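# Carry tube rack through self-closing door to desk

## Task

Move the tube rack from the counter, past the door that swings shut by itself, onto the desk, using either robot or both. At the end the rack must stand upright with each tube sitting all the way down in a hole, and the door must be closed. If the rack or any tube touches the floor, the task fails. Finish by releasing everything and backing the robots away. A robot that topples or is left leaning also fails the task.

## Robot and tools

Robots: two identical Hello Robot Stretch 3 units, r1 and r2. Each has a two-wheel base with a passive rear omni wheel, a mast carrying a lift, and a single telescoping arm that reaches out to the robot's right side. The base cannot strafe, so to move the gripper forward or back you drive the base. Footprint is 0.33 m long by 0.34 m wide. Turning in place pivots around the point midway between the drive wheels, 0.05 m behind the front edge. With the arm pulled in and the wrist folded, the turning sweep has radius 0.28 m; an unfolded, level wrist reaches beyond that.

Frames: the base frame sits on the floor between the drive wheels, x forward, y left, z up. hand_pose is reported in it, located where the closed fingertips meet; with all wrist joints at zero its x axis is up, y points back along the arm toward the mast, z toward the rear. The odometry frame is the base frame at scene start. Each robot reports in its own frames, so only images, lidar_m, wrist_depth_mm and head_depth_mm reveal where robots are relative to one another.

execute_actions: arguments actions (a list holding one action, or empty to just read state and images) and cameras (list of camera names such as r1_head_camera, r2_wrist_camera, or "all"; omitted or null means all, [] means none). An action is an object keyed by "r1" and/or "r2". Under each robot:
- base: exactly one of translate_m (a relative drive in metres from where the base last reported itself, forward positive, -1 to 1) or rotate_rad (a relative turn in place, counter-clockwise/left positive, -3.2 to 3.2).
- joints: absolute targets by name, each its own number: lift_m 0 to 1.1 (arm height on the mast); arm_m 0 to 0.52 (extension); wrist_yaw_rad -1.345 to 4.42 (0 along the arm, positive toward the robot's front, 3.0 folded over the base); wrist_pitch_rad -1.57 to 0.451 (0 level, negative tips fingers down); wrist_roll_rad -2.911 to 2.911 (0 fingers side by side, level); gripper_m -0.089 to 0.179 (larger is wider; the real fingertip gap is below this value, by 0.007 when almost shut and 0.025 fully open, and zero under 0.007); head_pan_rad -3.953 to 1.73 (0 forward, positive left, -1.57 looks along the arm); head_tilt_rad -1.53 to 0.419 (negative looks down).
- contact_limits: {"arm_m": effort percent 1 to 100}; the arm stops with contact_stop when its effort hits that level (negative when retracting). Lower is gentler, too low stops instantly; values above the maximum are cut.
All motions in an action start together. Anything left out may still be driving toward an older target. Unknown keys or out-of-range numbers reject the whole call. Actions max out at 15 s. If a result reports a stop, later calls in the same reply are skipped.

wait: seconds 0 to 10; commands nothing, returns state and images. zoom_image: camera name and region [x0, y0, x1, y1] in pixels, at most 504 by 504, from that camera's latest full image. finished_scene: scene number; ends the scene permanently, so only call it when the goal holds.

Results: base_status and joint_status tell how each motion ended. done means reached (for the base, wheels turned enough even if slipping). off_target means stuck away from target and possibly still pushing. After contact_stop, time_out or torque_fault the old target is dropped; lift and arm go slack after contact_stop until commanded again (a slack lift may sink under load or keep pressing). on_its_own lists uncommanded joints; "held at" is the held target, not the position. motor_effort is percent of maximum, positive toward higher values, peak in brackets; readings carry fixed and random error. Effort at rest outside its normal range suggests pushing or carrying. Positive wheel effort pushes forward. base_odometry counts wheel turns, so slip counts as motion; turned_by_wheels and turned_by_imu give turning since last result. base_tilt in degrees (forward, right positive) has up to about 4 degrees fixed bias. lidar_m: 12 sectors of 30 degrees, first straight ahead, counter-clockwise (4th left, 7th behind, 10th right), plane 0.17 m above floor, range 0.15 to 12 m, "-" for nothing; misses glass and thin legs, sees other robots, own parts can block sectors 5, 6, 9, 10 when the lift is low. wrist_depth_mm (45 to 1000) and head_depth_mm (280 to 4000, sideways image) are 7x7 grids of median depths.

Speed: base goes 0.30 m/s and 1.9 rad/s only with lift_m under 0.30, arm_m under 0.03 and wrist_yaw_rad over 2.54; otherwise 0.10 m/s and 0.63 rad/s.

Gripping: command gripper_m smaller than the object width; smaller squeezes harder, but a stall guard weakens excessive squeezes, so heavy items may slide; send a new value to re-squeeze. Release by going at least 0.02 above the contact value. Neither reading nor done confirms a grasp; check images.

Safety: fold or unfold the wrist only with lift_m 0.32 to 0.95, pitch -0.4 and roll near 0; once folded the lift may go to 0.25. With yaw below -0.4, keep pitch at -0.5 or lower. Pushing into something rigid with the gripper above about 0.45 m can tip the robot, more so with a raised contact limit or a repeat push. Driving while holding or hooking something fixed, or snagging furniture (especially reversing), can tip it; reverse the last move in small steps, free the gripper, and lower the lift to about 0.2 if it stays tilted. Robots must never press hard against each other; no line reports robot contact, and once bases touch any further drive presses hard. The same drive command can differ between robots by up to 2.5 cm per metre, which strains a shared load. Wrist servos switch off for 10 s after sustained hard load. Avoid drops, slips, slamming the door, and hard hits. Loose objects may occasionally get nudged. Time passes while you think; robots hold the last command meanwhile.

Each tool is called after ">>>" in YAML: its name, and indented under it one key for each argument.

## Session

>>> execute_actions:
  actions: []

Scene clock: 0.00 s.
r1.base_odometry: x=+0.000 y=+0.000 heading=+0.000 (m, m, rad; r1's odometry frame)
r1.turned_by_wheels: +0.000 (rad since the last result)
r1.turned_by_imu: +0.000 (rad since the last result)
r1.base_tilt: forward=+0.6 right=+1.6 (deg)
r1.lidar_m: 0.88 0.89 1.14 1.34 1.35 1.71 2.51 1.12 0.75 0.70 0.70 0.89
r1.head_depth_mm: 846 853 856 860 867 871 877 / 841 844 852 854 864 866 872 / 834 838 844 850 852 857 865 / 825 832 838 845 846 851 859 / 821 825 831 834 839 843 849 / 816 819 824 829 832 837 844 / 811 812 817 821 825 830 834
r1.base_status: not commanded
r1.joint_positions: lift_m=+0.511 arm_m=+0.000 wrist_yaw_rad=+3.092 wrist_pitch_rad=-0.387 wrist_roll_rad=-0.020 gripper_m=+0.037 head_pan_rad=+0.003 head_tilt_rad=-0.005
r1.joint_status: not commanded
r1.motor_effort: left_wheel=+0 right_wheel=+0 lift_m=+31 arm_m=-1 wrist_yaw_rad=+0 wrist_pitch_rad=+7 wrist_roll_rad=+0 gripper_m=+1 head_pan_rad=+0 head_tilt_rad=+1 (%)
r1.hand_pose: x=-0.0099 y=+0.0827 z=+0.5305 quat_wxyz=(+0.152, +0.690, +0.121, +0.697) (m; r1's base frame)
r1.wrist_depth_mm: - - - - - - 868 / - - - - - - 890 / - - - - - - 905 / - - - - - - 908 / - 973 923 928 984 901 876 / 807 804 812 774 808 774 751 / 688 683 656 664 652 649 642
r2.base_odometry: x=+0.000 y=+0.000 heading=+0.000 (m, m, rad; r2's odometry frame)
r2.turned_by_wheels: +0.000 (rad since the last result)
r2.turned_by_imu: +0.000 (rad since the last result)
r2.base_tilt: forward=+1.3 right=+0.8 (deg)
r2.lidar_m: 0.73 0.73 0.92 1.76 1.78 2.05 1.87 1.91 1.48 1.38 1.20 0.79
r2.head_depth_mm: 708 709 711 713 712 713 712 / 701 700 704 703 703 703 704 / 694 692 690 693 693 694 694 / 682 684 684 682 685 684 684 / 675 674 677 674 676 676 677 / 668 665 667 666 667 668 667 / 659 660 659 659 660 661 660
r2.base_status: not commanded
r2.joint_positions: lift_m=+0.312 arm_m=-0.002 wrist_yaw_rad=+2.833 wrist_pitch_rad=-0.575 wrist_roll_rad=+0.001 gripper_m=+0.037 head_pan_rad=-0.008 head_tilt_rad=-0.019
r2.joint_status: not commanded
r2.motor_effort: left_wheel=+0 right_wheel=-1 lift_m=+23 arm_m=-1 wrist_yaw_rad=+0 wrist_pitch_rad=+4 wrist_roll_rad=+0 gripper_m=+0 head_pan_rad=+0 head_tilt_rad=+1 (%)
r2.hand_pose: x=+0.0402 y=+0.0498 z=+0.2915 quat_wxyz=(+0.303, +0.701, +0.094, +0.639) (m; r2's base frame)
r2.wrist_depth_mm: - - - - 946 702 561 / - - - - 946 736 585 / - 826 815 788 770 734 604 / 658 679 648 642 637 620 598 / 559 - 562 543 548 531 521 / 483 491 - 466 459 459 450 / - - - 420 406 406 401
pictures: r1_head_camera (sideways: a quarter turn clockwise sets it upright), r1_nav_camera (sideways: a quarter turn counterclockwise sets it upright), r1_wrist_camera, r2_head_camera (sideways: a quarter turn clockwise sets it upright), r2_nav_camera (sideways: a quarter turn counterclockwise sets it upright), r2_wrist_camera
Images, in order (width x height): r1_head_camera 896x504, r1_nav_camera 672x504, r1_wrist_camera 644x364, r2_head_camera 896x504, r2_nav_camera 672x504, r2_wrist_camera 644x364.

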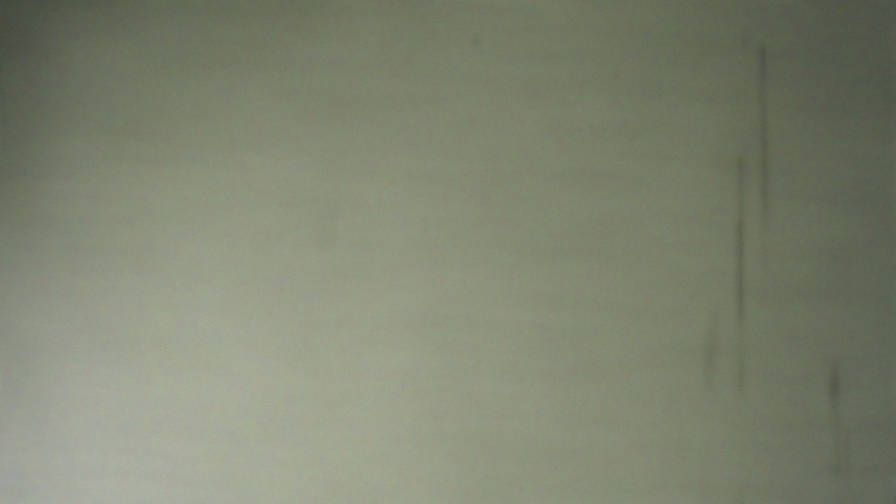

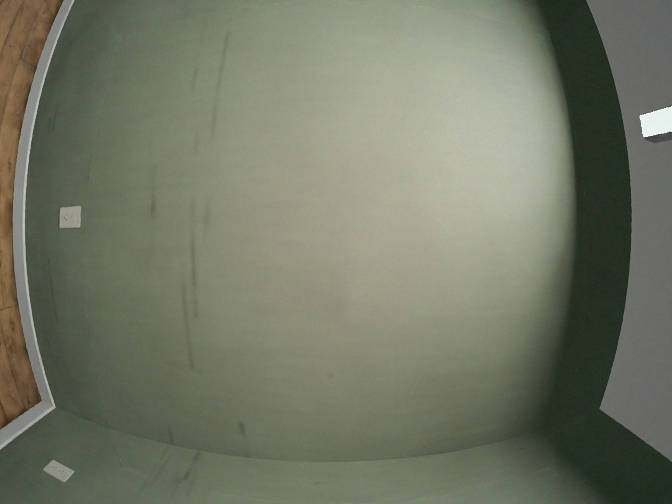

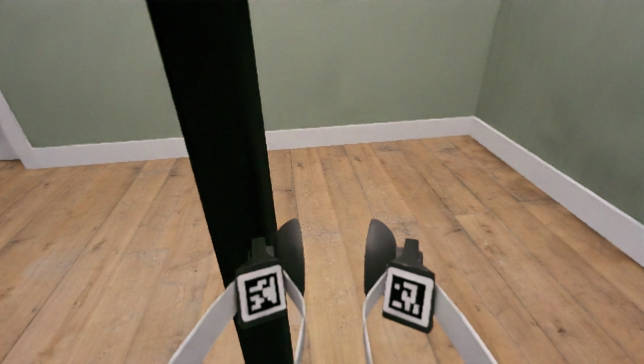

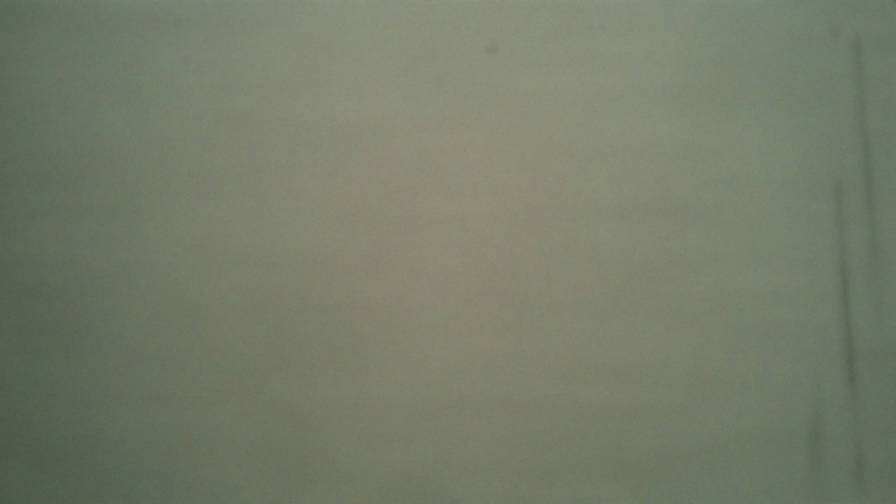

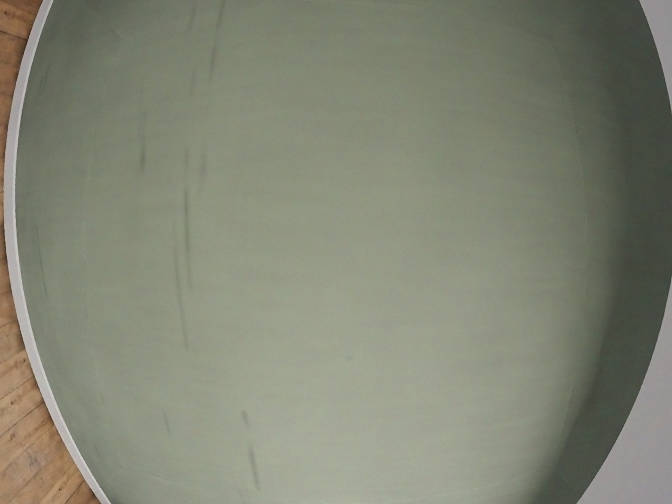

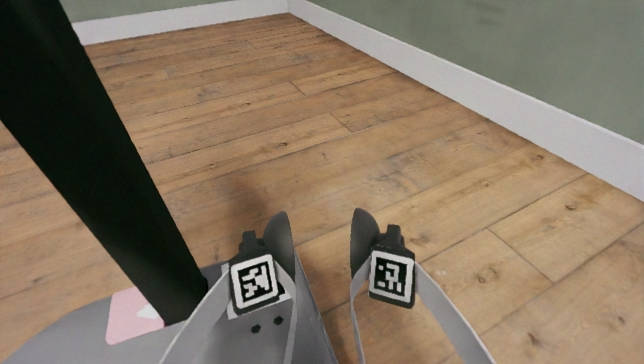

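Look behind with both heads.

>>> execute_actions:
  actions:
    - {"r1":{"joints":{"head_pan_rad":-3.14,"head_tilt_rad":-0.3}},"r2":{"joints":{"head_pan_rad":-3.14,"head_tilt_rad":-0.3}}}
  cameras: ["r1_nav_camera","r2_nav_camera"]

Scene clock: 5.57 s.
r1.base_odometry: x=+0.000 y=+0.000 heading=+0.000 (m, m, rad; r1's odometry frame)
r1.turned_by_wheels: +0.000 (rad since the last result)
r1.turned_by_imu: +0.000 (rad since the last result)
r1.base_tilt: forward=+0.5 right=+1.5 (deg)
r1.lidar_m: 0.88 0.90 1.14 1.33 1.35 1.72 2.51 1.11 0.75 0.70 0.71 0.89
r1.head_depth_mm: 2578 2754 2929 3102 2653 1883 1462 / 2566 2740 2915 3131 2645 1899 1460 / 2574 2732 2874 3076 2646 1887 1465 / 2523 2717 2807 3040 2612 1889 1459 / 2525 2683 2770 1632 2621 1882 1456 / 2498 2650 2741 1429 2340 1509 1451 / 2428 2423 2245 1419 2230 1878 1449
r1.base_status: not commanded
r1.joint_positions: lift_m=+0.511 arm_m=+0.000 wrist_yaw_rad=+3.092 wrist_pitch_rad=-0.387 wrist_roll_rad=-0.020 gripper_m=+0.037 head_pan_rad=-3.133 head_tilt_rad=-0.296
r1.joint_status: all done
r1.motor_effort: left_wheel=-1(0) right_wheel=+0(0) lift_m=+32(32) arm_m=-1(1) wrist_yaw_rad=+2(1) wrist_pitch_rad=+7(7) wrist_roll_rad=+0(0) gripper_m=+0(1) head_pan_rad=-3(31) head_tilt_rad=-2(16) (%)
r1.hand_pose: x=-0.0099 y=+0.0827 z=+0.5305 quat_wxyz=(+0.152, +0.690, +0.121, +0.697) (m; r1's base frame)
r1.wrist_depth_mm: - - - - - - 864 / - - - - - - 880 / - - - - - - 889 / - - - - - - 916 / - 983 937 916 954 908 864 / 793 793 797 781 800 764 769 / 684 668 656 666 644 657 657
r2.base_odometry: x=+0.000 y=+0.000 heading=+0.000 (m, m, rad; r2's odometry frame)
r2.turned_by_wheels: +0.000 (rad since the last result)
r2.turned_by_imu: -0.001 (rad since the last result)
r2.base_tilt: forward=+1.3 right=+0.7 (deg)
r2.lidar_m: 0.73 0.73 0.92 1.77 1.78 2.06 1.87 1.91 1.48 1.38 1.20 0.79
r2.head_depth_mm: 1670 1781 1888 1983 2131 1918 1506 / 1672 1750 1856 1963 2085 1928 1512 / 1652 1739 1832 1936 2063 1928 1519 / 1637 1719 1805 1906 2043 1942 1512 / 1607 1699 1792 1889 2002 1944 1516 / 1607 1689 1761 1890 1977 1916 1522 / 1581 1672 1742 1837 1957 1967 1519
r2.base_status: not commanded
r2.joint_positions: lift_m=+0.312 arm_m=-0.002 wrist_yaw_rad=+2.833 wrist_pitch_rad=-0.575 wrist_roll_rad=+0.001 gripper_m=+0.037 head_pan_rad=-3.133 head_tilt_rad=-0.296
r2.joint_status: all done
r2.motor_effort: left_wheel=-1(1) right_wheel=-1(1) lift_m=+23(23) arm_m=-1(0) wrist_yaw_rad=+1(1) wrist_pitch_rad=+4(4) wrist_roll_rad=+0(0) gripper_m=+0(0) head_pan_rad=-3(35) head_tilt_rad=-2(17) (%)
r2.hand_pose: x=+0.0402 y=+0.0498 z=+0.2915 quat_wxyz=(+0.303, +0.701, +0.094, +0.639) (m; r2's base frame)
r2.wrist_depth_mm: - - - - 956 702 562 / - - - - 953 743 585 / - 820 806 793 779 737 602 / 659 685 653 648 639 625 591 / 558 - 562 546 552 530 523 / 480 488 - 470 461 459 453 / - - - 419 407 404 402
pictures: r1_nav_camera (sideways: a quarter turn counterclockwise sets it upright), r2_nav_camera (sideways: a quarter turn counterclockwise sets it upright)
Images, in order (width x height): r1_nav_camera 672x504, r2_nav_camera 672x504.

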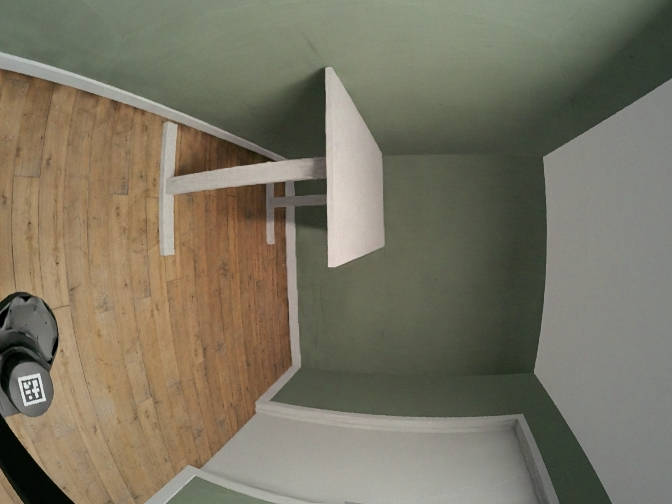

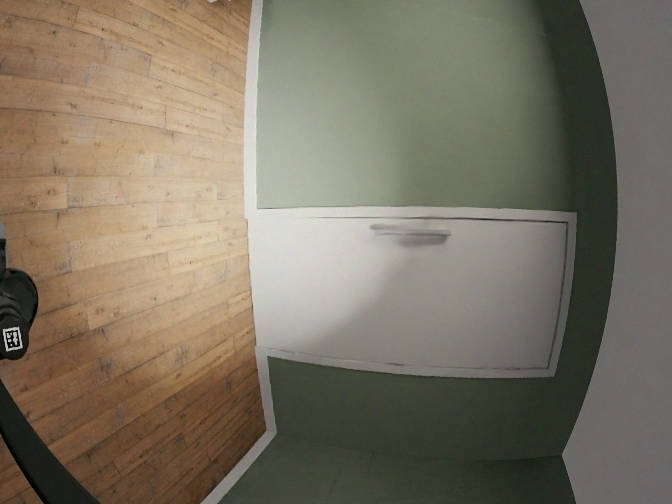

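>>> execute_actions:
  actions:
    - {"r1":{"joints":{"head_pan_rad":1.7,"head_tilt_rad":-0.3}},"r2":{"joints":{"head_pan_rad":-1.7,"head_tilt_rad":-0.3}}}
  cameras: ["r1_nav_camera","r2_nav_camera","r2_head_camera"]

Scene clock: 16.77 s.
r1.base_odometry: x=+0.000 y=+0.000 heading=+0.000 (m, m, rad; r1's odometry frame)
r1.turned_by_wheels: +0.000 (rad since the last result)
r1.turned_by_imu: +0.000 (rad since the last result)
r1.base_tilt: forward=+0.6 right=+1.6 (deg)
r1.lidar_m: 0.88 0.89 1.14 1.34 1.35 1.71 2.51 1.11 0.75 0.70 0.71 0.90
r1.head_depth_mm: 1117 1182 1253 1340 1442 1556 1462 / 1124 1185 1264 1349 1457 1564 1459 / 1130 1197 1279 1358 1462 1571 1458 / 1135 1205 1284 1374 1474 1585 1458 / 1142 1214 1296 1383 1481 1601 1452 / 1150 1223 1298 1391 1493 1614 1447 / - - - - - - -
r1.base_status: not commanded
r1.joint_positions: lift_m=+0.511 arm_m=+0.000 wrist_yaw_rad=+3.092 wrist_pitch_rad=-0.387 wrist_roll_rad=-0.020 gripper_m=+0.037 head_pan_rad=+1.693 head_tilt_rad=-0.296
r1.joint_status: all done
r1.motor_effort: left_wheel=+0(1) right_wheel=+0(0) lift_m=+32(32) arm_m=-1(1) wrist_yaw_rad=+1(0) wrist_pitch_rad=+7(6) wrist_roll_rad=+0(0) gripper_m=+1(1) head_pan_rad=+3(31) head_tilt_rad=-2(1) (%)
r1.hand_pose: x=-0.0099 y=+0.0827 z=+0.5305 quat_wxyz=(+0.152, +0.690, +0.121, +0.697) (m; r1's base frame)
r1.wrist_depth_mm: - - - - - - 892 / - - - - - - 888 / - - - - - - 886 / - - - - - - 933 / - 964 938 926 984 910 897 / 796 810 797 767 787 762 761 / 681 672 664 679 641 647 645
r2.base_odometry: x=+0.000 y=+0.000 heading=+0.000 (m, m, rad; r2's odometry frame)
r2.turned_by_wheels: +0.000 (rad since the last result)
r2.turned_by_imu: -0.001 (rad since the last result)
r2.base_tilt: forward=+1.4 right=+0.6 (deg)
r2.lidar_m: 0.73 0.73 0.92 1.76 1.79 2.05 1.88 1.91 1.48 1.38 1.20 0.79
r2.head_depth_mm: 1904 2016 2122 1565 1647 1739 1503 / 1863 1946 2065 1542 1605 1697 1504 / 1810 1912 2014 1490 1552 1648 1510 / 1765 1837 1956 1450 1497 1592 1516 / 1720 1815 1909 1438 1457 1552 1515 / 1685 1771 1847 1435 1424 1504 1513 / 1654 1718 1797 1437 1376 1474 1526
r2.base_status: not commanded
r2.joint_positions: lift_m=+0.312 arm_m=-0.002 wrist_yaw_rad=+2.833 wrist_pitch_rad=-0.575 wrist_roll_rad=+0.001 gripper_m=+0.037 head_pan_rad=-1.707 head_tilt_rad=-0.296
r2.joint_status: all done
r2.motor_effort: left_wheel=-1(1) right_wheel=-1(1) lift_m=+23(23) arm_m=-1(0) wrist_yaw_rad=+1(1) wrist_pitch_rad=+4(4) wrist_roll_rad=+0(0) gripper_m=+1(2) head_pan_rad=+3(35) head_tilt_rad=-2(1) (%)
r2.hand_pose: x=+0.0402 y=+0.0498 z=+0.2915 quat_wxyz=(+0.303, +0.701, +0.094, +0.639) (m; r2's base frame)
r2.wrist_depth_mm: - - - - 946 703 557 / - - - - 946 739 580 / - 810 805 791 759 741 602 / 658 687 651 644 633 631 597 / 561 - 561 544 549 531 520 / 480 490 - 465 462 459 452 / - - - 420 409 407 402
pictures: r1_nav_camera (sideways: a quarter turn counterclockwise sets it upright), r2_head_camera (sideways: a quarter turn clockwise sets it upright), r2_nav_camera (sideways: a quarter turn counterclockwise sets it upright)
Images, in order (width x height): r1_nav_camera 672x504, r2_head_camera 896x504, r2_nav_camera 672x504.

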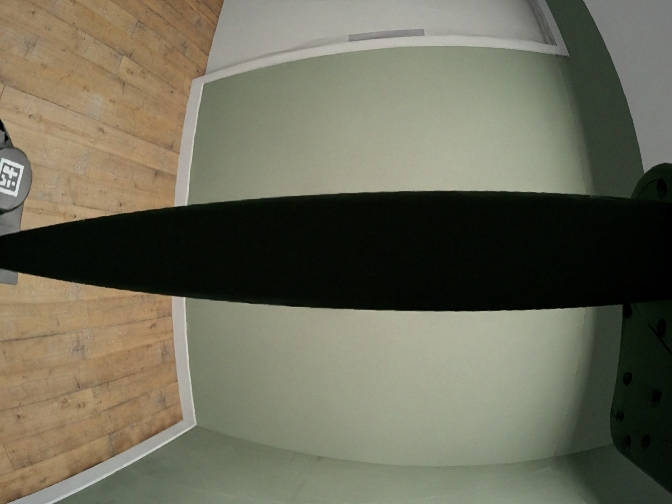

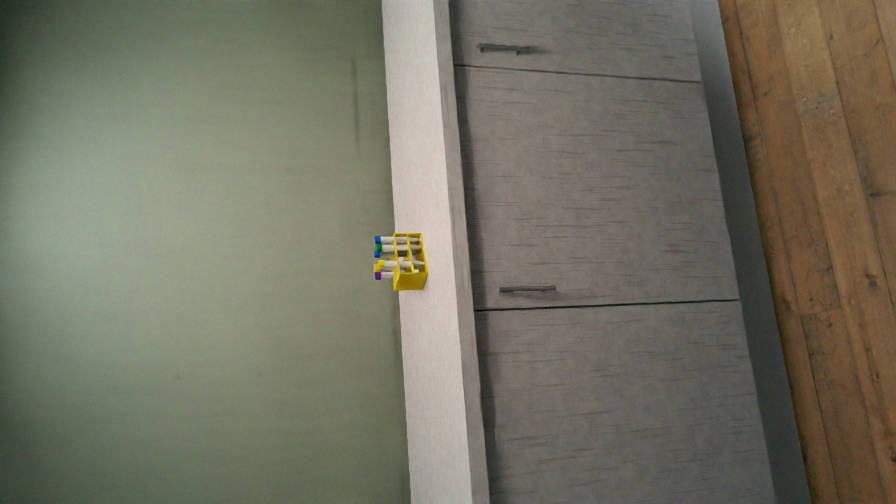

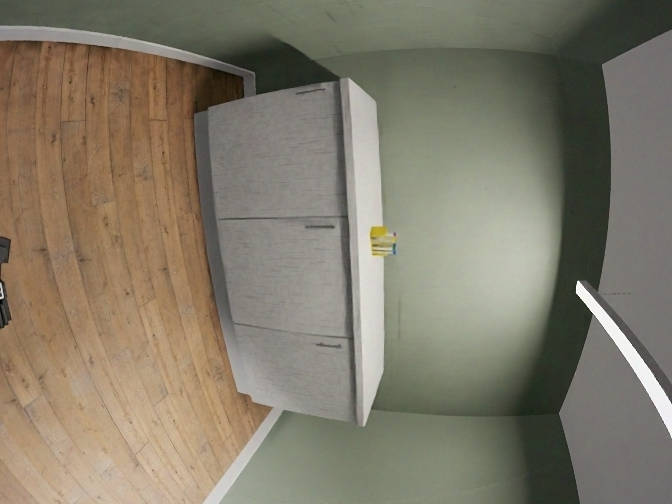

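>>> zoom_image:
  camera: "r2_head_camera"
  region: [330, 200, 470, 320]

Region (330, 200, 470, 320) of r2_head_camera's 896x504 image, scaled by 3.600, with more detail than that image has; it fills the top 432 rows of this view, and the rest is white.

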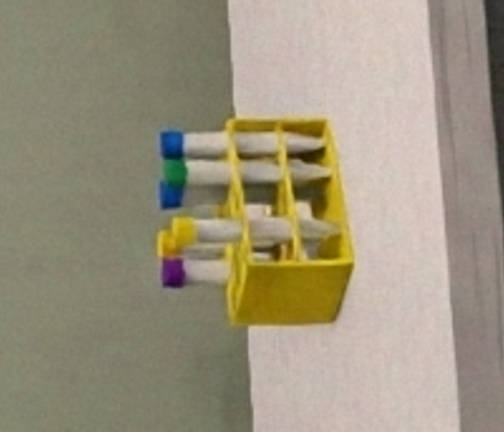

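>>> execute_actions:
  actions:
    - {"r2":{"base":{"rotate_rad":-1.57},"joints":{"lift_m":0.28,"wrist_pitch_rad":-0.4,"wrist_yaw_rad":3.0}},"r1":{"joints":{"lift_m":0.28},"base":{"rotate_rad":3.1}}}
  cameras: []

>>> execute_actions:
  actions:
    - {"r2":{"base":{"translate_m":0.78}},"r1":{"base":{"translate_m":0.9},"joints":{"head_pan_rad":-1.57,"head_tilt_rad":-0.5}}}
  cameras: []

>>> execute_actions:
  actions:
    - {"r2":{"base":{"rotate_rad":1.57},"joints":{"lift_m":0.9,"head_pan_rad":-1.57,"head_tilt_rad":-0.6}}}
  cameras: ["r1_nav_camera","r2_head_camera"]

Scene clock: 33.83 s.
r1.base_odometry: x=+0.000 y=+0.000 heading=+3.100 (m, m, rad; r1's odometry frame)
r1.turned_by_wheels: +3.100 (rad since the last result)
r1.turned_by_imu: +3.098 (rad since the last result)
r1.base_tilt: forward=+0.5 right=+1.6 (deg)
r1.lidar_m: 2.51 1.20 0.77 0.69 0.70 0.86 0.88 0.89 1.09 1.34 1.35 1.65
r1.head_depth_mm: 570 604 642 685 735 794 864 / 568 601 641 686 737 797 864 / 568 603 643 686 736 797 865 / 569 604 642 686 737 794 866 / 569 604 644 686 737 798 867 / 570 604 643 686 732 796 867 / - - - - - - -
r1.base_status: done
r1.joint_positions: lift_m=+0.280 arm_m=+0.000 wrist_yaw_rad=+3.092 wrist_pitch_rad=-0.388 wrist_roll_rad=-0.020 gripper_m=+0.037 head_pan_rad=+1.693 head_tilt_rad=-0.297
r1.joint_status: all done
r1.motor_effort: left_wheel=-1(7) right_wheel=+2(7) lift_m=+21(27) arm_m=-2(1) wrist_yaw_rad=+0(0) wrist_pitch_rad=+7(7) wrist_roll_rad=+0(0) gripper_m=+1(1) head_pan_rad=+3(3) head_tilt_rad=-1(1) (%)
r1.hand_pose: x=-0.0099 y=+0.0826 z=+0.2998 quat_wxyz=(+0.153, +0.690, +0.121, +0.697) (m; r1's base frame)
r1.wrist_depth_mm: 590 590 642 635 667 721 763 / 613 646 - 710 755 800 824 / 652 686 - 767 797 870 881 / 718 713 - 778 753 730 730 / 627 621 617 610 622 594 590 / 528 516 514 517 - 498 492 / 442 - - - 416 432 430
r2.base_odometry: x=+0.000 y=+0.000 heading=-1.570 (m, m, rad; r2's odometry frame)
r2.turned_by_wheels: -1.570 (rad since the last result)
r2.turned_by_imu: -1.570 (rad since the last result)
r2.base_tilt: forward=+1.2 right=+0.8 (deg)
r2.lidar_m: 1.38 1.20 0.79 0.72 0.73 0.92 1.77 1.78 2.05 1.88 1.91 1.48
r2.head_depth_mm: 1804 1909 2027 2140 2303 1935 1507 / 1756 1851 1960 2069 2201 1924 1502 / 1717 1816 1914 2027 2143 1921 1513 / 1682 1767 1864 1959 2077 1936 1518 / 1630 1714 1806 1900 2009 1946 1515 / 1596 1667 1738 1855 1941 1947 1518 / 1543 1631 1716 1805 1892 1968 1517
r2.base_status: done
r2.joint_positions: lift_m=+0.281 arm_m=-0.002 wrist_yaw_rad=+2.998 wrist_pitch_rad=-0.420 wrist_roll_rad=+0.001 gripper_m=+0.037 head_pan_rad=-1.707 head_tilt_rad=-0.297
r2.joint_status: all done
r2.motor_effort: left_wheel=+2(16) right_wheel=-3(10) lift_m=+12(21) arm_m=-1(1) wrist_yaw_rad=+3(3) wrist_pitch_rad=+7(5) wrist_roll_rad=+0(0) gripper_m=+0(1) head_pan_rad=+3(3) head_tilt_rad=-1(2) (%)
r2.hand_pose: x=+0.0109 y=+0.0792 z=+0.2927 quat_wxyz=(+0.197, +0.700, +0.098, +0.679) (m; r2's base frame)
r2.wrist_depth_mm: 574 - 663 717 780 859 972 / 613 - 715 769 860 951 - / 646 - 776 852 899 940 950 / 704 720 775 750 753 729 722 / 637 629 636 606 612 579 572 / 523 518 - 522 494 488 488 / 444 - - - 421 423 412
pictures: none
No camera images: the call's "cameras" was empty. Leave "cameras" out to get every camera's image.

Scene clock: 38.67 s.
r1.base_odometry: x=-0.899 y=+0.038 heading=+3.100 (m, m, rad; r1's odometry frame)
r1.turned_by_wheels: +0.000 (rad since the last result)
r1.turned_by_imu: +0.007 (rad since the last result)
r1.base_tilt: forward=+0.6 right=+1.6 (deg)
r1.lidar_m: 2.01 1.44 0.54 0.84 0.85 1.04 1.77 1.78 1.31 1.19 1.19 1.58
r1.head_depth_mm: 1015 1114 1235 1388 1584 1536 1265 / 1000 1099 1223 1376 1567 1533 1260 / 991 1088 1204 1347 1542 1540 1265 / 979 1076 1188 1332 1518 1539 1262 / 971 1064 1180 1316 1484 1548 1270 / 959 1052 1160 1299 1481 1540 1260 / 950 1060 1204 1370 1544 1532 1255
r1.base_status: done
r1.joint_positions: lift_m=+0.280 arm_m=+0.000 wrist_yaw_rad=+3.092 wrist_pitch_rad=-0.388 wrist_roll_rad=-0.020 gripper_m=+0.037 head_pan_rad=-1.563 head_tilt_rad=-0.495
r1.joint_status: all done
r1.motor_effort: left_wheel=-2(4) right_wheel=+2(6) lift_m=+22(22) arm_m=-2(1) wrist_yaw_rad=-1(1) wrist_pitch_rad=+7(7) wrist_roll_rad=+0(0) gripper_m=+1(0) head_pan_rad=-3(32) head_tilt_rad=-3(13) (%)
r1.hand_pose: x=-0.0099 y=+0.0826 z=+0.2998 quat_wxyz=(+0.153, +0.690, +0.121, +0.697) (m; r1's base frame)
r1.wrist_depth_mm: 679 705 750 778 806 481 883 / 732 767 - 855 872 504 - / 792 808 - 918 914 568 - / 789 777 - 785 731 650 728 / 635 621 606 594 622 572 592 / 519 511 520 514 - 478 469 / 443 - - - 417 431 401
r2.base_odometry: x=+0.001 y=-0.780 heading=-1.570 (m, m, rad; r2's odometry frame)
r2.turned_by_wheels: +0.000 (rad since the last result)
r2.turned_by_imu: -0.005 (rad since the last result)
r2.base_tilt: forward=+1.3 right=+0.7 (deg)
r2.lidar_m: 0.60 0.61 0.76 0.83 0.84 1.05 2.17 2.57 1.93 1.79 0.98 0.65
r2.head_depth_mm: 1722 1795 1912 2027 2191 1934 1512 / 1659 1747 1837 1966 2099 1948 1514 / 1621 1707 1797 1902 2021 1942 1514 / 1582 1659 1761 1843 1972 1941 1514 / 1550 1609 1695 1802 1902 1933 1517 / 1501 1585 1666 1743 1835 1900 1521 / 1462 1541 1616 1710 1797 1860 1531
r2.base_status: done
r2.joint_positions: lift_m=+0.281 arm_m=-0.002 wrist_yaw_rad=+2.998 wrist_pitch_rad=-0.419 wrist_roll_rad=+0.001 gripper_m=+0.037 head_pan_rad=-1.707 head_tilt_rad=-0.297
r2.joint_status: not commanded
r2.motor_effort: left_wheel=+2(14) right_wheel=-3(9) lift_m=+13(13) arm_m=-1(1) wrist_yaw_rad=+2(2) wrist_pitch_rad=+6(7) wrist_roll_rad=+0(0) gripper_m=+1(0) head_pan_rad=+3(2) head_tilt_rad=-2(2) (%)
r2.hand_pose: x=+0.0108 y=+0.0794 z=+0.2929 quat_wxyz=(+0.197, +0.700, +0.097, +0.679) (m; r2's base frame)
r2.wrist_depth_mm: 645 - 759 811 898 946 518 / 699 - 816 869 976 - 534 / 745 - 879 945 - 866 543 / 761 798 781 757 742 723 612 / 629 625 638 611 618 581 575 / 519 512 - 525 493 490 481 / 447 - - - 422 417 416
pictures: none
No camera images: the call's "cameras" was empty. Leave "cameras" out to get every camera's image.

Scene clock: 45.13 s.
r1.base_odometry: x=-0.899 y=+0.038 heading=+3.100 (m, m, rad; r1's odometry frame)
r1.turned_by_wheels: +0.000 (rad since the last result)
r1.turned_by_imu: +0.001 (rad since the last result)
r1.base_tilt: forward=+0.6 right=+1.5 (deg)
r1.lidar_m: 2.00 1.44 0.54 0.84 0.85 1.04 1.77 1.78 1.31 1.19 1.20 1.58
r1.head_depth_mm: 1012 1115 1237 1396 1588 1539 1263 / 1000 1101 1224 1380 1563 1534 1264 / 993 1086 1209 1353 1536 1533 1263 / 986 1083 1190 1334 1515 1537 1261 / 974 1069 1176 1308 1487 1530 1260 / 962 1050 1154 1289 1480 1533 1258 / 952 1060 1200 1368 1541 1532 1259
r1.base_status: not commanded
r1.joint_positions: lift_m=+0.280 arm_m=+0.000 wrist_yaw_rad=+3.092 wrist_pitch_rad=-0.388 wrist_roll_rad=-0.020 gripper_m=+0.037 head_pan_rad=-1.563 head_tilt_rad=-0.495
r1.joint_status: not commanded
r1.motor_effort: left_wheel=-2(2) right_wheel=+2(2) lift_m=+22(22) arm_m=-1(1) wrist_yaw_rad=-1(0) wrist_pitch_rad=+7(7) wrist_roll_rad=+0(0) gripper_m=+1(0) head_pan_rad=-3(3) head_tilt_rad=-2(2) (%)
r1.hand_pose: x=-0.0099 y=+0.0826 z=+0.2998 quat_wxyz=(+0.153, +0.690, +0.121, +0.697) (m; r1's base frame)
r1.wrist_depth_mm: 682 710 765 772 779 484 882 / 743 764 - 821 869 497 - / 777 813 - 920 931 574 - / 823 777 - 770 752 629 721 / 618 631 621 609 627 574 588 / 515 513 519 509 - 491 466 / 448 - - - 413 429 406
r2.base_odometry: x=+0.001 y=-0.780 heading=+0.000 (m, m, rad; r2's odometry frame)
r2.turned_by_wheels: +1.570 (rad since the last result)
r2.turned_by_imu: +1.573 (rad since the last result)
r2.base_tilt: forward=+1.2 right=+0.8 (deg)
r2.lidar_m: 0.83 0.84 1.05 2.20 2.56 1.92 1.79 0.96 0.65 0.60 0.61 0.77
r2.head_depth_mm: 1040 1152 998 728 801 901 - / 1033 1139 853 723 788 908 - / 1021 1125 892 711 772 901 - / 1005 1110 1013 703 765 878 - / 997 1094 1020 706 750 864 - / 983 1078 1026 707 739 866 1035 / 971 1071 1030 711 728 849 1016
r2.base_status: done
r2.joint_positions: lift_m=+0.899 arm_m=-0.002 wrist_yaw_rad=+2.998 wrist_pitch_rad=-0.419 wrist_roll_rad=+0.001 gripper_m=+0.037 head_pan_rad=-1.577 head_tilt_rad=-0.593
r2.joint_status: all done
r2.motor_effort: left_wheel=-3(12) right_wheel=+2(10) lift_m=+30(29) arm_m=-1(1) wrist_yaw_rad=+2(2) wrist_pitch_rad=+7(6) wrist_roll_rad=+0(0) gripper_m=+1(1) head_pan_rad=+3(13) head_tilt_rad=-2(23) (%)
r2.hand_pose: x=+0.0108 y=+0.0794 z=+0.9119 quat_wxyz=(+0.197, +0.700, +0.097, +0.679) (m; r2's base frame)
r2.wrist_depth_mm: - - - - - 928 712 / - - - - - 953 729 / - - - - - - 747 / - - - - - - 767 / - - - - - - 799 / - - - - - - 815 / - - - - - - 839
pictures: r1_nav_camera (sideways: a quarter turn counterclockwise sets it upright), r2_head_camera (sideways: a quarter turn clockwise sets it upright)
Images, in order (width x height): r1_nav_camera 672x504, r2_head_camera 896x504.

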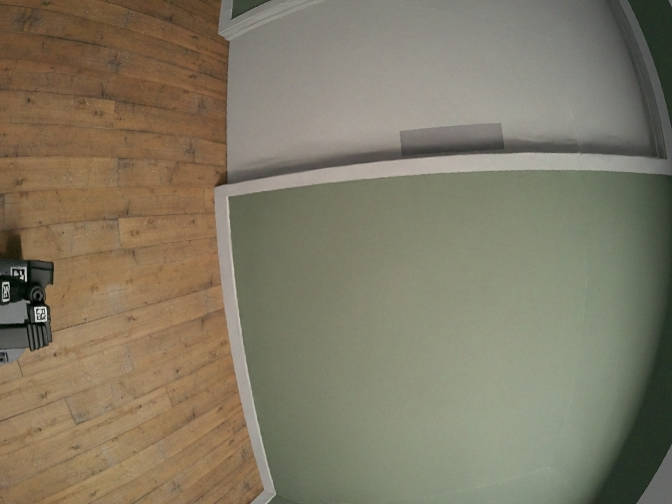

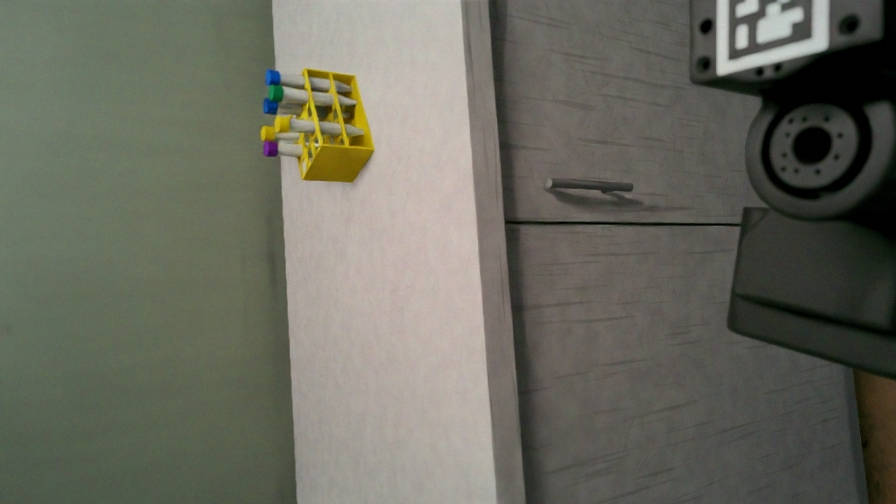

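>>> execute_actions:
  actions:
    - {"r2":{"base":{"translate_m":-0.22},"joints":{"wrist_yaw_rad":0,"gripper_m":0.17}},"r1":{"base":{"translate_m":0.6}}}
  cameras: []

>>> execute_actions:
  actions:
    - {"r2":{"joints":{"wrist_pitch_rad":0,"lift_m":0.95,"arm_m":0.15}},"r1":{"base":{"rotate_rad":-1.62},"joints":{"head_pan_rad":0,"head_tilt_rad":-0.4}}}
  cameras: ["r1_nav_camera","r2_head_camera","r2_wrist_camera"]

Scene clock: 53.83 s.
r1.base_odometry: x=-1.499 y=+0.062 heading=+3.101 (m, m, rad; r1's odometry frame)
r1.turned_by_wheels: +0.001 (rad since the last result)
r1.turned_by_imu: +0.146 (rad since the last result)
r1.base_tilt: forward=+0.4 right=+1.5 (deg)
r1.lidar_m: 1.72 1.27 0.92 0.45 0.91 1.24 2.06 1.65 1.19 1.13 1.27 1.61
r1.head_depth_mm: 928 1022 1123 1257 1427 1531 1266 / 929 1023 1132 1259 1432 1546 1267 / 934 1030 1123 1268 1448 1537 1265 / 1006 1102 1226 1370 1529 1530 1260 / 1013 1106 1230 1381 1561 1539 1266 / 1016 1118 1236 1392 1569 1541 1257 / 1019 1123 1248 1395 1587 1529 1260
r1.base_status: translate_m off_target (by the wheels' count: +0.5999 of +0.6000)
r1.joint_positions: lift_m=+0.280 arm_m=+0.000 wrist_yaw_rad=+3.091 wrist_pitch_rad=-0.389 wrist_roll_rad=-0.019 gripper_m=+0.037 head_pan_rad=-1.566 head_tilt_rad=-0.498
r1.joint_status: not commanded
r1.on_its_own: left_wheel is at rest, and its effort (+25) is outside its rest range (-18 to +18)
r1.motor_effort: left_wheel=+25(55) right_wheel=+1(18) lift_m=+32(35) arm_m=-2(1) wrist_yaw_rad=+2(3) wrist_pitch_rad=+7(9) wrist_roll_rad=+0(0) gripper_m=+1(1) head_pan_rad=-2(3) head_tilt_rad=+0(2) (%)
r1.hand_pose: x=-0.0098 y=+0.0825 z=+0.2991 quat_wxyz=(+0.153, +0.690, +0.121, +0.697) (m; r1's base frame)
r1.wrist_depth_mm: 779 797 828 801 803 821 804 / 820 858 - 880 823 868 887 / 892 922 - 895 886 915 954 / 790 791 - 717 706 738 709 / 632 637 613 600 607 594 592 / 519 507 530 513 - 504 493 / 442 - - - 388 427 426
r2.base_odometry: x=-0.219 y=-0.780 heading=+0.000 (m, m, rad; r2's odometry frame)
r2.turned_by_wheels: +0.000 (rad since the last result)
r2.turned_by_imu: +0.001 (rad since the last result)
r2.base_tilt: forward=+1.2 right=+0.7 (deg)
r2.lidar_m: 1.05 1.06 1.34 2.51 2.54 1.70 1.56 1.01 0.67 0.63 0.63 0.81
r2.head_depth_mm: 1062 1181 999 749 834 943 - / 1051 1165 1004 741 821 969 - / 1046 1147 1008 732 798 - - / 1032 1130 898 734 794 921 1165 / 1015 1123 878 721 781 935 1152 / 1006 1112 1021 707 769 902 1150 / 998 1097 1026 711 762 886 1065
r2.base_status: done
r2.joint_positions: lift_m=+0.899 arm_m=-0.002 wrist_yaw_rad=+0.003 wrist_pitch_rad=-0.419 wrist_roll_rad=+0.001 gripper_m=+0.170 head_pan_rad=-1.577 head_tilt_rad=-0.593
r2.joint_status: all done
r2.motor_effort: left_wheel=-3(9) right_wheel=+2(3) lift_m=+30(30) arm_m=-1(1) wrist_yaw_rad=-3(3) wrist_pitch_rad=+6(6) wrist_roll_rad=+0(0) gripper_m=+1(83) head_pan_rad=+3(2) head_tilt_rad=-3(3) (%)
r2.hand_pose: x=-0.0209 y=-0.3668 z=+0.9119 quat_wxyz=(+0.692, +0.148, -0.691, -0.147) (m; r2's base frame)
r2.wrist_depth_mm: 806 822 773 848 922 880 821 / 549 530 502 477 460 446 428 / 352 362 372 386 429 449 475 / 395 409 431 449 475 500 526 / 436 447 479 504 530 556 602 / 482 519 538 577 610 650 709 / 534 582 613 657 710 772 840
pictures: none
No camera images: the call's "cameras" was empty. Leave "cameras" out to get every camera's image.

Scene clock: 56.20 s.
r1.base_odometry: x=-1.498 y=+0.062 heading=+1.481 (m, m, rad; r1's odometry frame)
r1.turned_by_wheels: -1.619 (rad since the last result)
r1.turned_by_imu: +0.000 (rad since the last result)
r1.base_tilt: forward=+0.4 right=+1.5 (deg)
r1.lidar_m: 1.72 1.27 0.92 0.45 0.92 1.24 2.05 1.65 1.19 1.14 1.27 1.61
r1.head_depth_mm: 1430 1538 1671 1840 2005 1672 1341 / 1433 1546 1693 1842 2015 1666 1339 / 1440 1562 1690 1845 2017 1665 1335 / 1441 1555 1696 1868 2018 1661 1337 / 1445 1565 1645 927 1991 1664 1338 / 1454 1569 1648 860 588 462 1263 / 1459 1571 1652 856 587 445 359
r1.base_status: rotate_rad off_target (by the wheels' count: -1.6191 of -1.6200)
r1.joint_positions: lift_m=+0.280 arm_m=+0.000 wrist_yaw_rad=+3.091 wrist_pitch_rad=-0.389 wrist_roll_rad=-0.019 gripper_m=+0.037 head_pan_rad=-0.007 head_tilt_rad=-0.409
r1.joint_status: all done
r1.on_its_own: left_wheel is at rest, and its effort (+28) is outside its rest range (-18 to +18)
r1.motor_effort: left_wheel=+28(29) right_wheel=+0(0) lift_m=+32(32) arm_m=-1(1) wrist_yaw_rad=+0(1) wrist_pitch_rad=+7(7) wrist_roll_rad=-1(0) gripper_m=+1(0) head_pan_rad=+3(32) head_tilt_rad=+3(10) (%)
r1.hand_pose: x=-0.0098 y=+0.0825 z=+0.2991 quat_wxyz=(+0.153, +0.690, +0.121, +0.697) (m; r1's base frame)
r1.wrist_depth_mm: 784 801 835 794 796 819 829 / 875 873 - 861 880 880 904 / 899 908 - 958 908 933 903 / 767 780 - 725 714 741 735 / 614 614 622 598 605 597 592 / 520 515 515 513 - 503 496 / 445 - - - 391 422 428
r2.base_odometry: x=-0.219 y=-0.780 heading=+0.000 (m, m, rad; r2's odometry frame)
r2.turned_by_wheels: +0.000 (rad since the last result)
r2.turned_by_imu: +0.000 (rad since the last result)
r2.base_tilt: forward=+1.1 right=+0.8 (deg)
r2.lidar_m: 1.05 1.06 1.34 2.51 2.54 1.70 1.57 1.01 0.67 0.62 0.63 0.80
r2.head_depth_mm: 1063 1174 1061 - 885 989 1194 / 1052 1163 1108 - - 972 1167 / 1044 1150 1077 - - 954 1170 / 1028 1134 939 732 797 939 1150 / 1017 1121 880 722 783 920 1152 / 1010 1107 1023 709 768 901 1145 / 994 1093 1029 709 762 888 1066
r2.base_status: not commanded
r2.joint_positions: lift_m=+0.949 arm_m=+0.150 wrist_yaw_rad=+0.002 wrist_pitch_rad=-0.022 wrist_roll_rad=+0.001 gripper_m=+0.170 head_pan_rad=-1.577 head_tilt_rad=-0.593
r2.joint_status: all done
r2.motor_effort: left_wheel=-4(3) right_wheel=+3(3) lift_m=+30(31) arm_m=+5(6) wrist_yaw_rad=-1(2) wrist_pitch_rad=+7(8) wrist_roll_rad=+0(0) gripper_m=+0(1) head_pan_rad=+3(3) head_tilt_rad=-3(2) (%)
r2.hand_pose: x=-0.0210 y=-0.5502 z=+1.0584 quat_wxyz=(+0.707, +0.009, -0.707, -0.008) (m; r2's base frame)
r2.wrist_depth_mm: 718 742 759 805 837 862 916 / 728 759 780 826 862 887 942 / 753 775 807 839 875 911 958 / 770 795 824 876 906 925 963 / 708 760 531 565 601 638 563 / 460 443 436 424 414 383 396 / 341 332 326 320 313 306 303
pictures: r1_nav_camera (sideways: a quarter turn counterclockwise sets it upright), r2_head_camera (sideways: a quarter turn clockwise sets it upright), r2_wrist_camera
Images, in order (width x height): r1_nav_camera 672x504, r2_head_camera 896x504, r2_wrist_camera 644x364.

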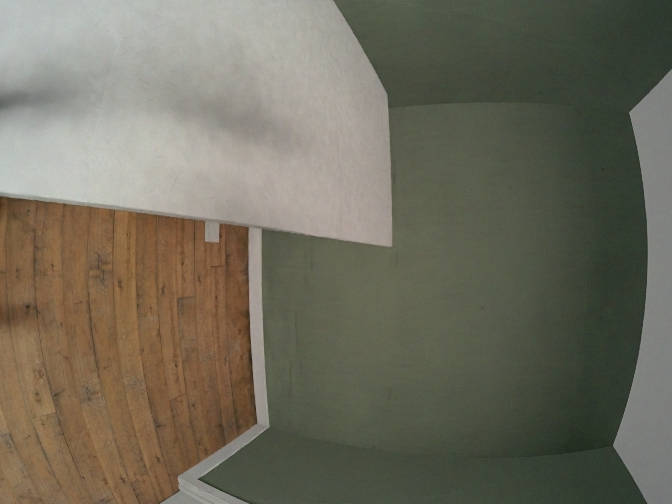

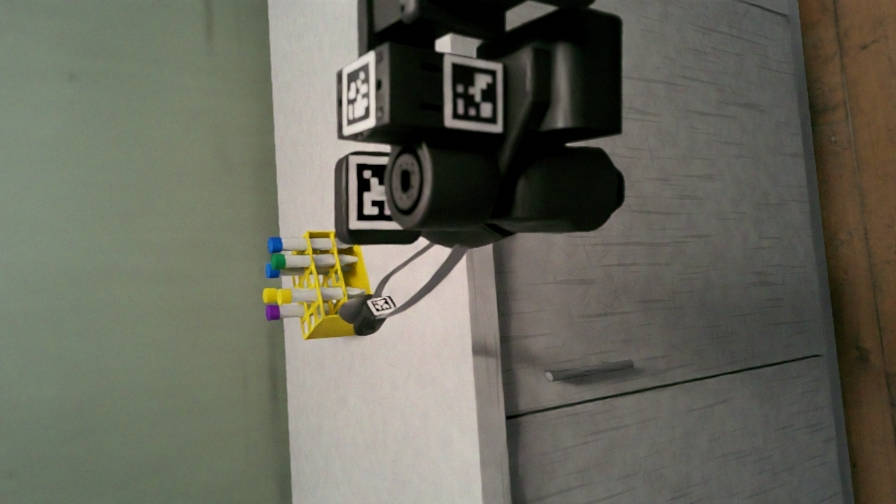

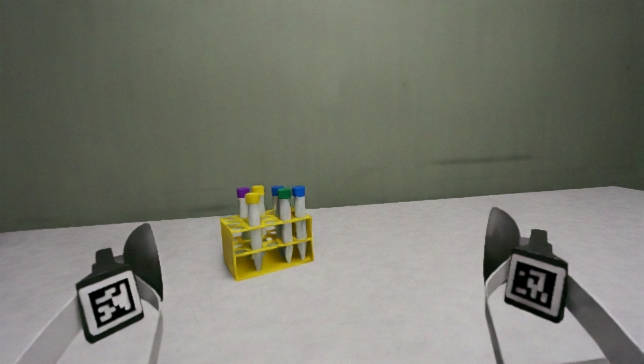

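>>> execute_actions:
  actions:
    - {"r2":{"base":{"translate_m":0.08},"joints":{"lift_m":0.87,"arm_m":0.3}},"r1":{"base":{"translate_m":-0.3}}}
  cameras: ["r1_nav_camera","r2_wrist_camera"]

Scene clock: 64.30 s.
r1.base_odometry: x=-1.525 y=-0.237 heading=+1.481 (m, m, rad; r1's odometry frame)
r1.turned_by_wheels: +0.000 (rad since the last result)
r1.turned_by_imu: -0.001 (rad since the last result)
r1.base_tilt: forward=+0.6 right=+1.5 (deg)
r1.lidar_m: 2.02 1.27 0.58 0.88 0.91 1.23 1.76 1.65 1.20 1.15 1.27 1.66
r1.head_depth_mm: 1688 1821 1973 2176 2217 1668 1342 / 1692 1825 2000 2178 2205 1675 1338 / 1699 1842 1986 2185 2212 1661 1336 / 1695 1833 1971 2194 2195 1658 1335 / 1703 1857 1608 927 1964 1661 1333 / 1712 1855 1599 864 589 463 1265 / 1714 1852 1600 860 586 445 359
r1.base_status: done
r1.joint_positions: lift_m=+0.280 arm_m=+0.000 wrist_yaw_rad=+3.091 wrist_pitch_rad=-0.389 wrist_roll_rad=-0.019 gripper_m=+0.037 head_pan_rad=-0.007 head_tilt_rad=-0.406
r1.joint_status: not commanded
r1.motor_effort: left_wheel=+0(20) right_wheel=+0(7) lift_m=+32(32) arm_m=-2(1) wrist_yaw_rad=-1(1) wrist_pitch_rad=+8(8) wrist_roll_rad=+0(0) gripper_m=+1(1) head_pan_rad=+3(3) head_tilt_rad=+2(2) (%)
r1.hand_pose: x=-0.0098 y=+0.0825 z=+0.2991 quat_wxyz=(+0.153, +0.690, +0.121, +0.697) (m; r1's base frame)
r1.wrist_depth_mm: 767 788 789 799 816 818 444 / 837 853 - 866 873 862 493 / 901 896 - 869 902 866 889 / 802 764 - 756 756 643 719 / 625 610 615 607 632 571 593 / 521 515 521 515 - 493 461 / 454 - - - 416 428 412
r2.base_odometry: x=-0.139 y=-0.780 heading=+0.000 (m, m, rad; r2's odometry frame)
r2.turned_by_wheels: +0.000 (rad since the last result)
r2.turned_by_imu: -0.001 (rad since the last result)
r2.base_tilt: forward=+1.4 right=+0.7 (deg)
r2.lidar_m: 0.97 0.98 1.23 2.53 2.55 1.78 1.64 0.99 0.66 0.62 0.62 0.79
r2.head_depth_mm: 1056 1170 996 760 - 970 1185 / 1043 1159 1072 - 811 955 1168 / 1032 1141 920 - 809 937 1173 / 1020 1124 867 711 782 920 1148 / 1011 1111 1019 706 776 912 1149 / 997 1101 1025 708 762 889 1067 / 986 1083 1026 711 748 872 1046
r2.base_status: done
r2.joint_positions: lift_m=+0.871 arm_m=+0.300 wrist_yaw_rad=+0.002 wrist_pitch_rad=-0.022 wrist_roll_rad=+0.001 gripper_m=+0.170 head_pan_rad=-1.577 head_tilt_rad=-0.593
r2.joint_status: all done
r2.motor_effort: left_wheel=-4(6) right_wheel=+2(8) lift_m=+12(26) arm_m=+5(12) wrist_yaw_rad=-1(1) wrist_pitch_rad=+7(8) wrist_roll_rad=+0(0) gripper_m=+1(1) head_pan_rad=+3(3) head_tilt_rad=-4(2) (%)
r2.hand_pose: x=-0.0211 y=-0.7002 z=+0.9796 quat_wxyz=(+0.707, +0.008, -0.707, -0.007) (m; r2's base frame)
r2.wrist_depth_mm: 591 607 627 652 675 724 748 / 596 623 644 679 704 736 768 / 613 636 668 687 711 755 794 / 626 651 669 329 730 674 624 / 449 476 378 329 376 399 354 / 308 278 274 268 260 242 248 / - 208 205 201 198 193 191
pictures: r1_nav_camera (sideways: a quarter turn counterclockwise sets it upright), r2_wrist_camera
Images, in order (width x height): r1_nav_camera 672x504, r2_wrist_camera 644x364.

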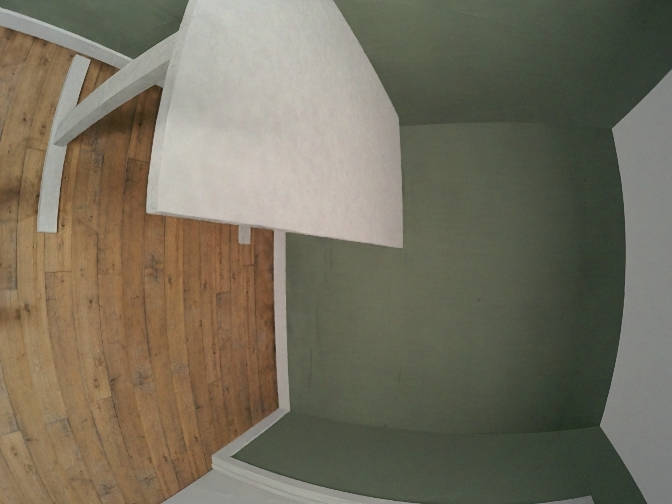

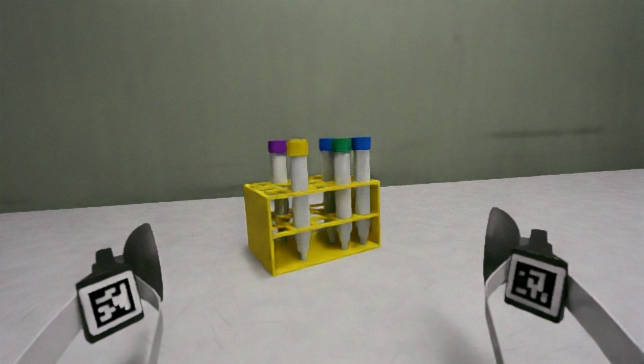

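>>> execute_actions:
  actions:
    - {"r2":{"base":{"translate_m":-0.075},"joints":{"lift_m":0.855,"wrist_yaw_rad":0.3,"gripper_m":0.179}},"r1":{"base":{"rotate_rad":-0.94}}}
  cameras: []

>>> execute_actions:
  actions:
    - {"r2":{"joints":{"arm_m":0.38}},"r1":{"base":{"translate_m":0.67}}}
  cameras: ["r2_wrist_camera"]

Scene clock: 73.10 s.
r1.base_odometry: x=-1.525 y=-0.237 heading=+0.542 (m, m, rad; r1's odometry frame)
r1.turned_by_wheels: -0.940 (rad since the last result)
r1.turned_by_imu: -0.938 (rad since the last result)
r1.base_tilt: forward=+0.6 right=+1.5 (deg)
r1.lidar_m: 1.32 1.82 1.68 0.58 0.59 0.88 0.94 1.39 1.76 1.49 1.17 1.15
r1.head_depth_mm: 1048 1112 1186 1285 1365 1411 1346 / 1118 1199 1288 1385 1497 1580 1343 / 1202 1292 1391 1508 1637 1674 1339 / 1292 1395 1527 1666 1839 1661 1338 / 1390 1500 1631 1788 1950 1657 1333 / 1439 1573 1730 1937 2093 1656 1334 / 1586 1758 1960 2230 2173 1651 1331
r1.base_status: done
r1.joint_positions: lift_m=+0.280 arm_m=+0.000 wrist_yaw_rad=+3.091 wrist_pitch_rad=-0.389 wrist_roll_rad=-0.019 gripper_m=+0.037 head_pan_rad=-0.007 head_tilt_rad=-0.406
r1.joint_status: not commanded
r1.motor_effort: left_wheel=+2(9) right_wheel=-2(6) lift_m=+32(32) arm_m=-1(1) wrist_yaw_rad=+0(0) wrist_pitch_rad=+7(8) wrist_roll_rad=+0(0) gripper_m=+0(1) head_pan_rad=+3(2) head_tilt_rad=+2(2) (%)
r1.hand_pose: x=-0.0098 y=+0.0825 z=+0.2991 quat_wxyz=(+0.153, +0.690, +0.121, +0.697) (m; r1's base frame)
r1.wrist_depth_mm: 649 760 - - - - - / 677 807 - - - - - / 691 854 - - - - - / 736 777 - 746 736 743 762 / 628 619 624 594 584 608 582 / 521 518 527 523 - 500 489 / 444 - - - 417 430 422
r2.base_odometry: x=-0.214 y=-0.780 heading=+0.000 (m, m, rad; r2's odometry frame)
r2.turned_by_wheels: +0.000 (rad since the last result)
r2.turned_by_imu: +0.000 (rad since the last result)
r2.base_tilt: forward=+1.3 right=+0.7 (deg)
r2.lidar_m: 1.05 1.06 1.33 2.51 2.54 1.70 1.57 1.00 0.67 0.62 0.63 0.80
r2.head_depth_mm: 1063 1183 1000 761 - 997 1197 / 1052 1164 1001 - 830 968 1165 / 1038 1147 1012 - 828 953 1177 / 1028 1132 893 727 799 936 1148 / 1017 1119 880 718 783 918 1145 / 1004 1111 1026 707 767 902 1153 / 994 1092 1028 709 760 887 1065
r2.base_status: done
r2.joint_positions: lift_m=+0.856 arm_m=+0.300 wrist_yaw_rad=+0.297 wrist_pitch_rad=-0.022 wrist_roll_rad=+0.001 gripper_m=+0.179 head_pan_rad=-1.577 head_tilt_rad=-0.593
r2.joint_status: all done
r2.motor_effort: left_wheel=-3(11) right_wheel=+2(5) lift_m=+12(13) arm_m=+5(5) wrist_yaw_rad=+3(3) wrist_pitch_rad=+7(7) wrist_roll_rad=+0(0) gripper_m=+1(49) head_pan_rad=+3(3) head_tilt_rad=-3(2) (%)
r2.hand_pose: x=+0.0534 y=-0.6890 z=+0.9646 quat_wxyz=(+0.700, +0.113, -0.698, +0.097) (m; r2's base frame)
r2.wrist_depth_mm: 750 724 689 667 631 608 588 / 773 745 706 680 641 628 611 / 799 758 727 690 659 640 620 / 810 773 742 380 340 602 561 / 401 423 369 321 327 357 316 / 269 249 245 237 232 221 231 / - 179 183 179 175 173 165
pictures: none
No camera images: the call's "cameras" was empty. Leave "cameras" out to get every camera's image.

Scene clock: 77.03 s.
r1.base_odometry: x=-0.951 y=+0.109 heading=+0.542 (m, m, rad; r1's odometry frame)
r1.turned_by_wheels: +0.000 (rad since the last result)
r1.turned_by_imu: +0.005 (rad since the last result)
r1.base_tilt: forward=+0.6 right=+1.5 (deg)
r1.lidar_m: 0.74 1.01 1.63 1.57 1.44 0.99 1.53 2.18 1.71 0.79 0.61 0.69
r1.head_depth_mm: 567 602 644 690 742 804 880 / 607 647 693 747 812 889 978 / 651 699 752 816 892 980 1097 / 703 761 823 902 992 1108 1237 / 764 830 907 1004 1121 1262 1326 / 819 885 957 1044 1144 1307 1331 / 805 882 1001 1133 1311 1500 1328
r1.base_status: done
r1.joint_positions: lift_m=+0.280 arm_m=+0.000 wrist_yaw_rad=+3.091 wrist_pitch_rad=-0.389 wrist_roll_rad=-0.019 gripper_m=+0.037 head_pan_rad=-0.007 head_tilt_rad=-0.406
r1.joint_status: not commanded
r1.motor_effort: left_wheel=+2(9) right_wheel=-1(3) lift_m=+32(32) arm_m=-1(1) wrist_yaw_rad=+1(1) wrist_pitch_rad=+8(7) wrist_roll_rad=+0(0) gripper_m=+1(1) head_pan_rad=+3(3) head_tilt_rad=+2(4) (%)
r1.hand_pose: x=-0.0098 y=+0.0825 z=+0.2991 quat_wxyz=(+0.153, +0.690, +0.121, +0.697) (m; r1's base frame)
r1.wrist_depth_mm: - - - - - - - / - - - - - - - / - - - - - - - / 823 767 - 770 748 738 733 / 613 614 621 599 624 594 588 / 527 515 523 505 - 498 496 / 444 - - - 413 431 424
r2.base_odometry: x=-0.214 y=-0.780 heading=+0.000 (m, m, rad; r2's odometry frame)
r2.turned_by_wheels: +0.000 (rad since the last result)
r2.turned_by_imu: +0.000 (rad since the last result)
r2.base_tilt: forward=+1.2 right=+0.8 (deg)
r2.lidar_m: 1.05 1.06 1.33 2.51 2.54 1.70 1.57 1.00 0.67 0.62 0.63 0.80
r2.head_depth_mm: 1064 1181 1001 752 - 1021 1194 / 1053 1166 1069 - 831 970 1170 / 1040 1150 1072 739 805 953 1173 / 1031 1134 880 704 795 934 1148 / 1018 1120 882 721 784 916 1146 / 1006 1107 1023 709 767 903 1153 / 997 1093 1025 710 760 886 1066
r2.base_status: not commanded
r2.joint_positions: lift_m=+0.856 arm_m=+0.380 wrist_yaw_rad=+0.298 wrist_pitch_rad=-0.022 wrist_roll_rad=+0.001 gripper_m=+0.179 head_pan_rad=-1.577 head_tilt_rad=-0.593
r2.joint_status: all done
r2.motor_effort: left_wheel=-3(3) right_wheel=+2(2) lift_m=+12(11) arm_m=+5(10) wrist_yaw_rad=+2(3) wrist_pitch_rad=+7(7) wrist_roll_rad=+0(0) gripper_m=+1(0) head_pan_rad=+3(3) head_tilt_rad=-3(4) (%)
r2.hand_pose: x=+0.0536 y=-0.7690 z=+0.9646 quat_wxyz=(+0.700, +0.113, -0.698, +0.097) (m; r2's base frame)
r2.wrist_depth_mm: 668 645 611 587 564 536 523 / 691 672 631 613 578 553 528 / 718 685 650 609 588 571 548 / 731 683 660 285 251 577 553 / 401 420 368 286 259 352 318 / 267 248 245 233 232 221 230 / - 179 182 178 175 172 165
pictures: r2_wrist_camera
Images, in order (width x height): r2_wrist_camera 644x364.

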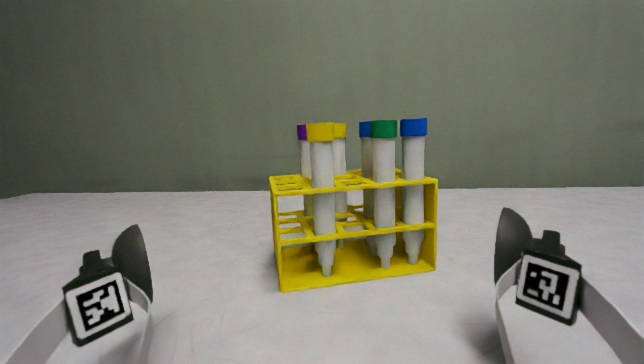

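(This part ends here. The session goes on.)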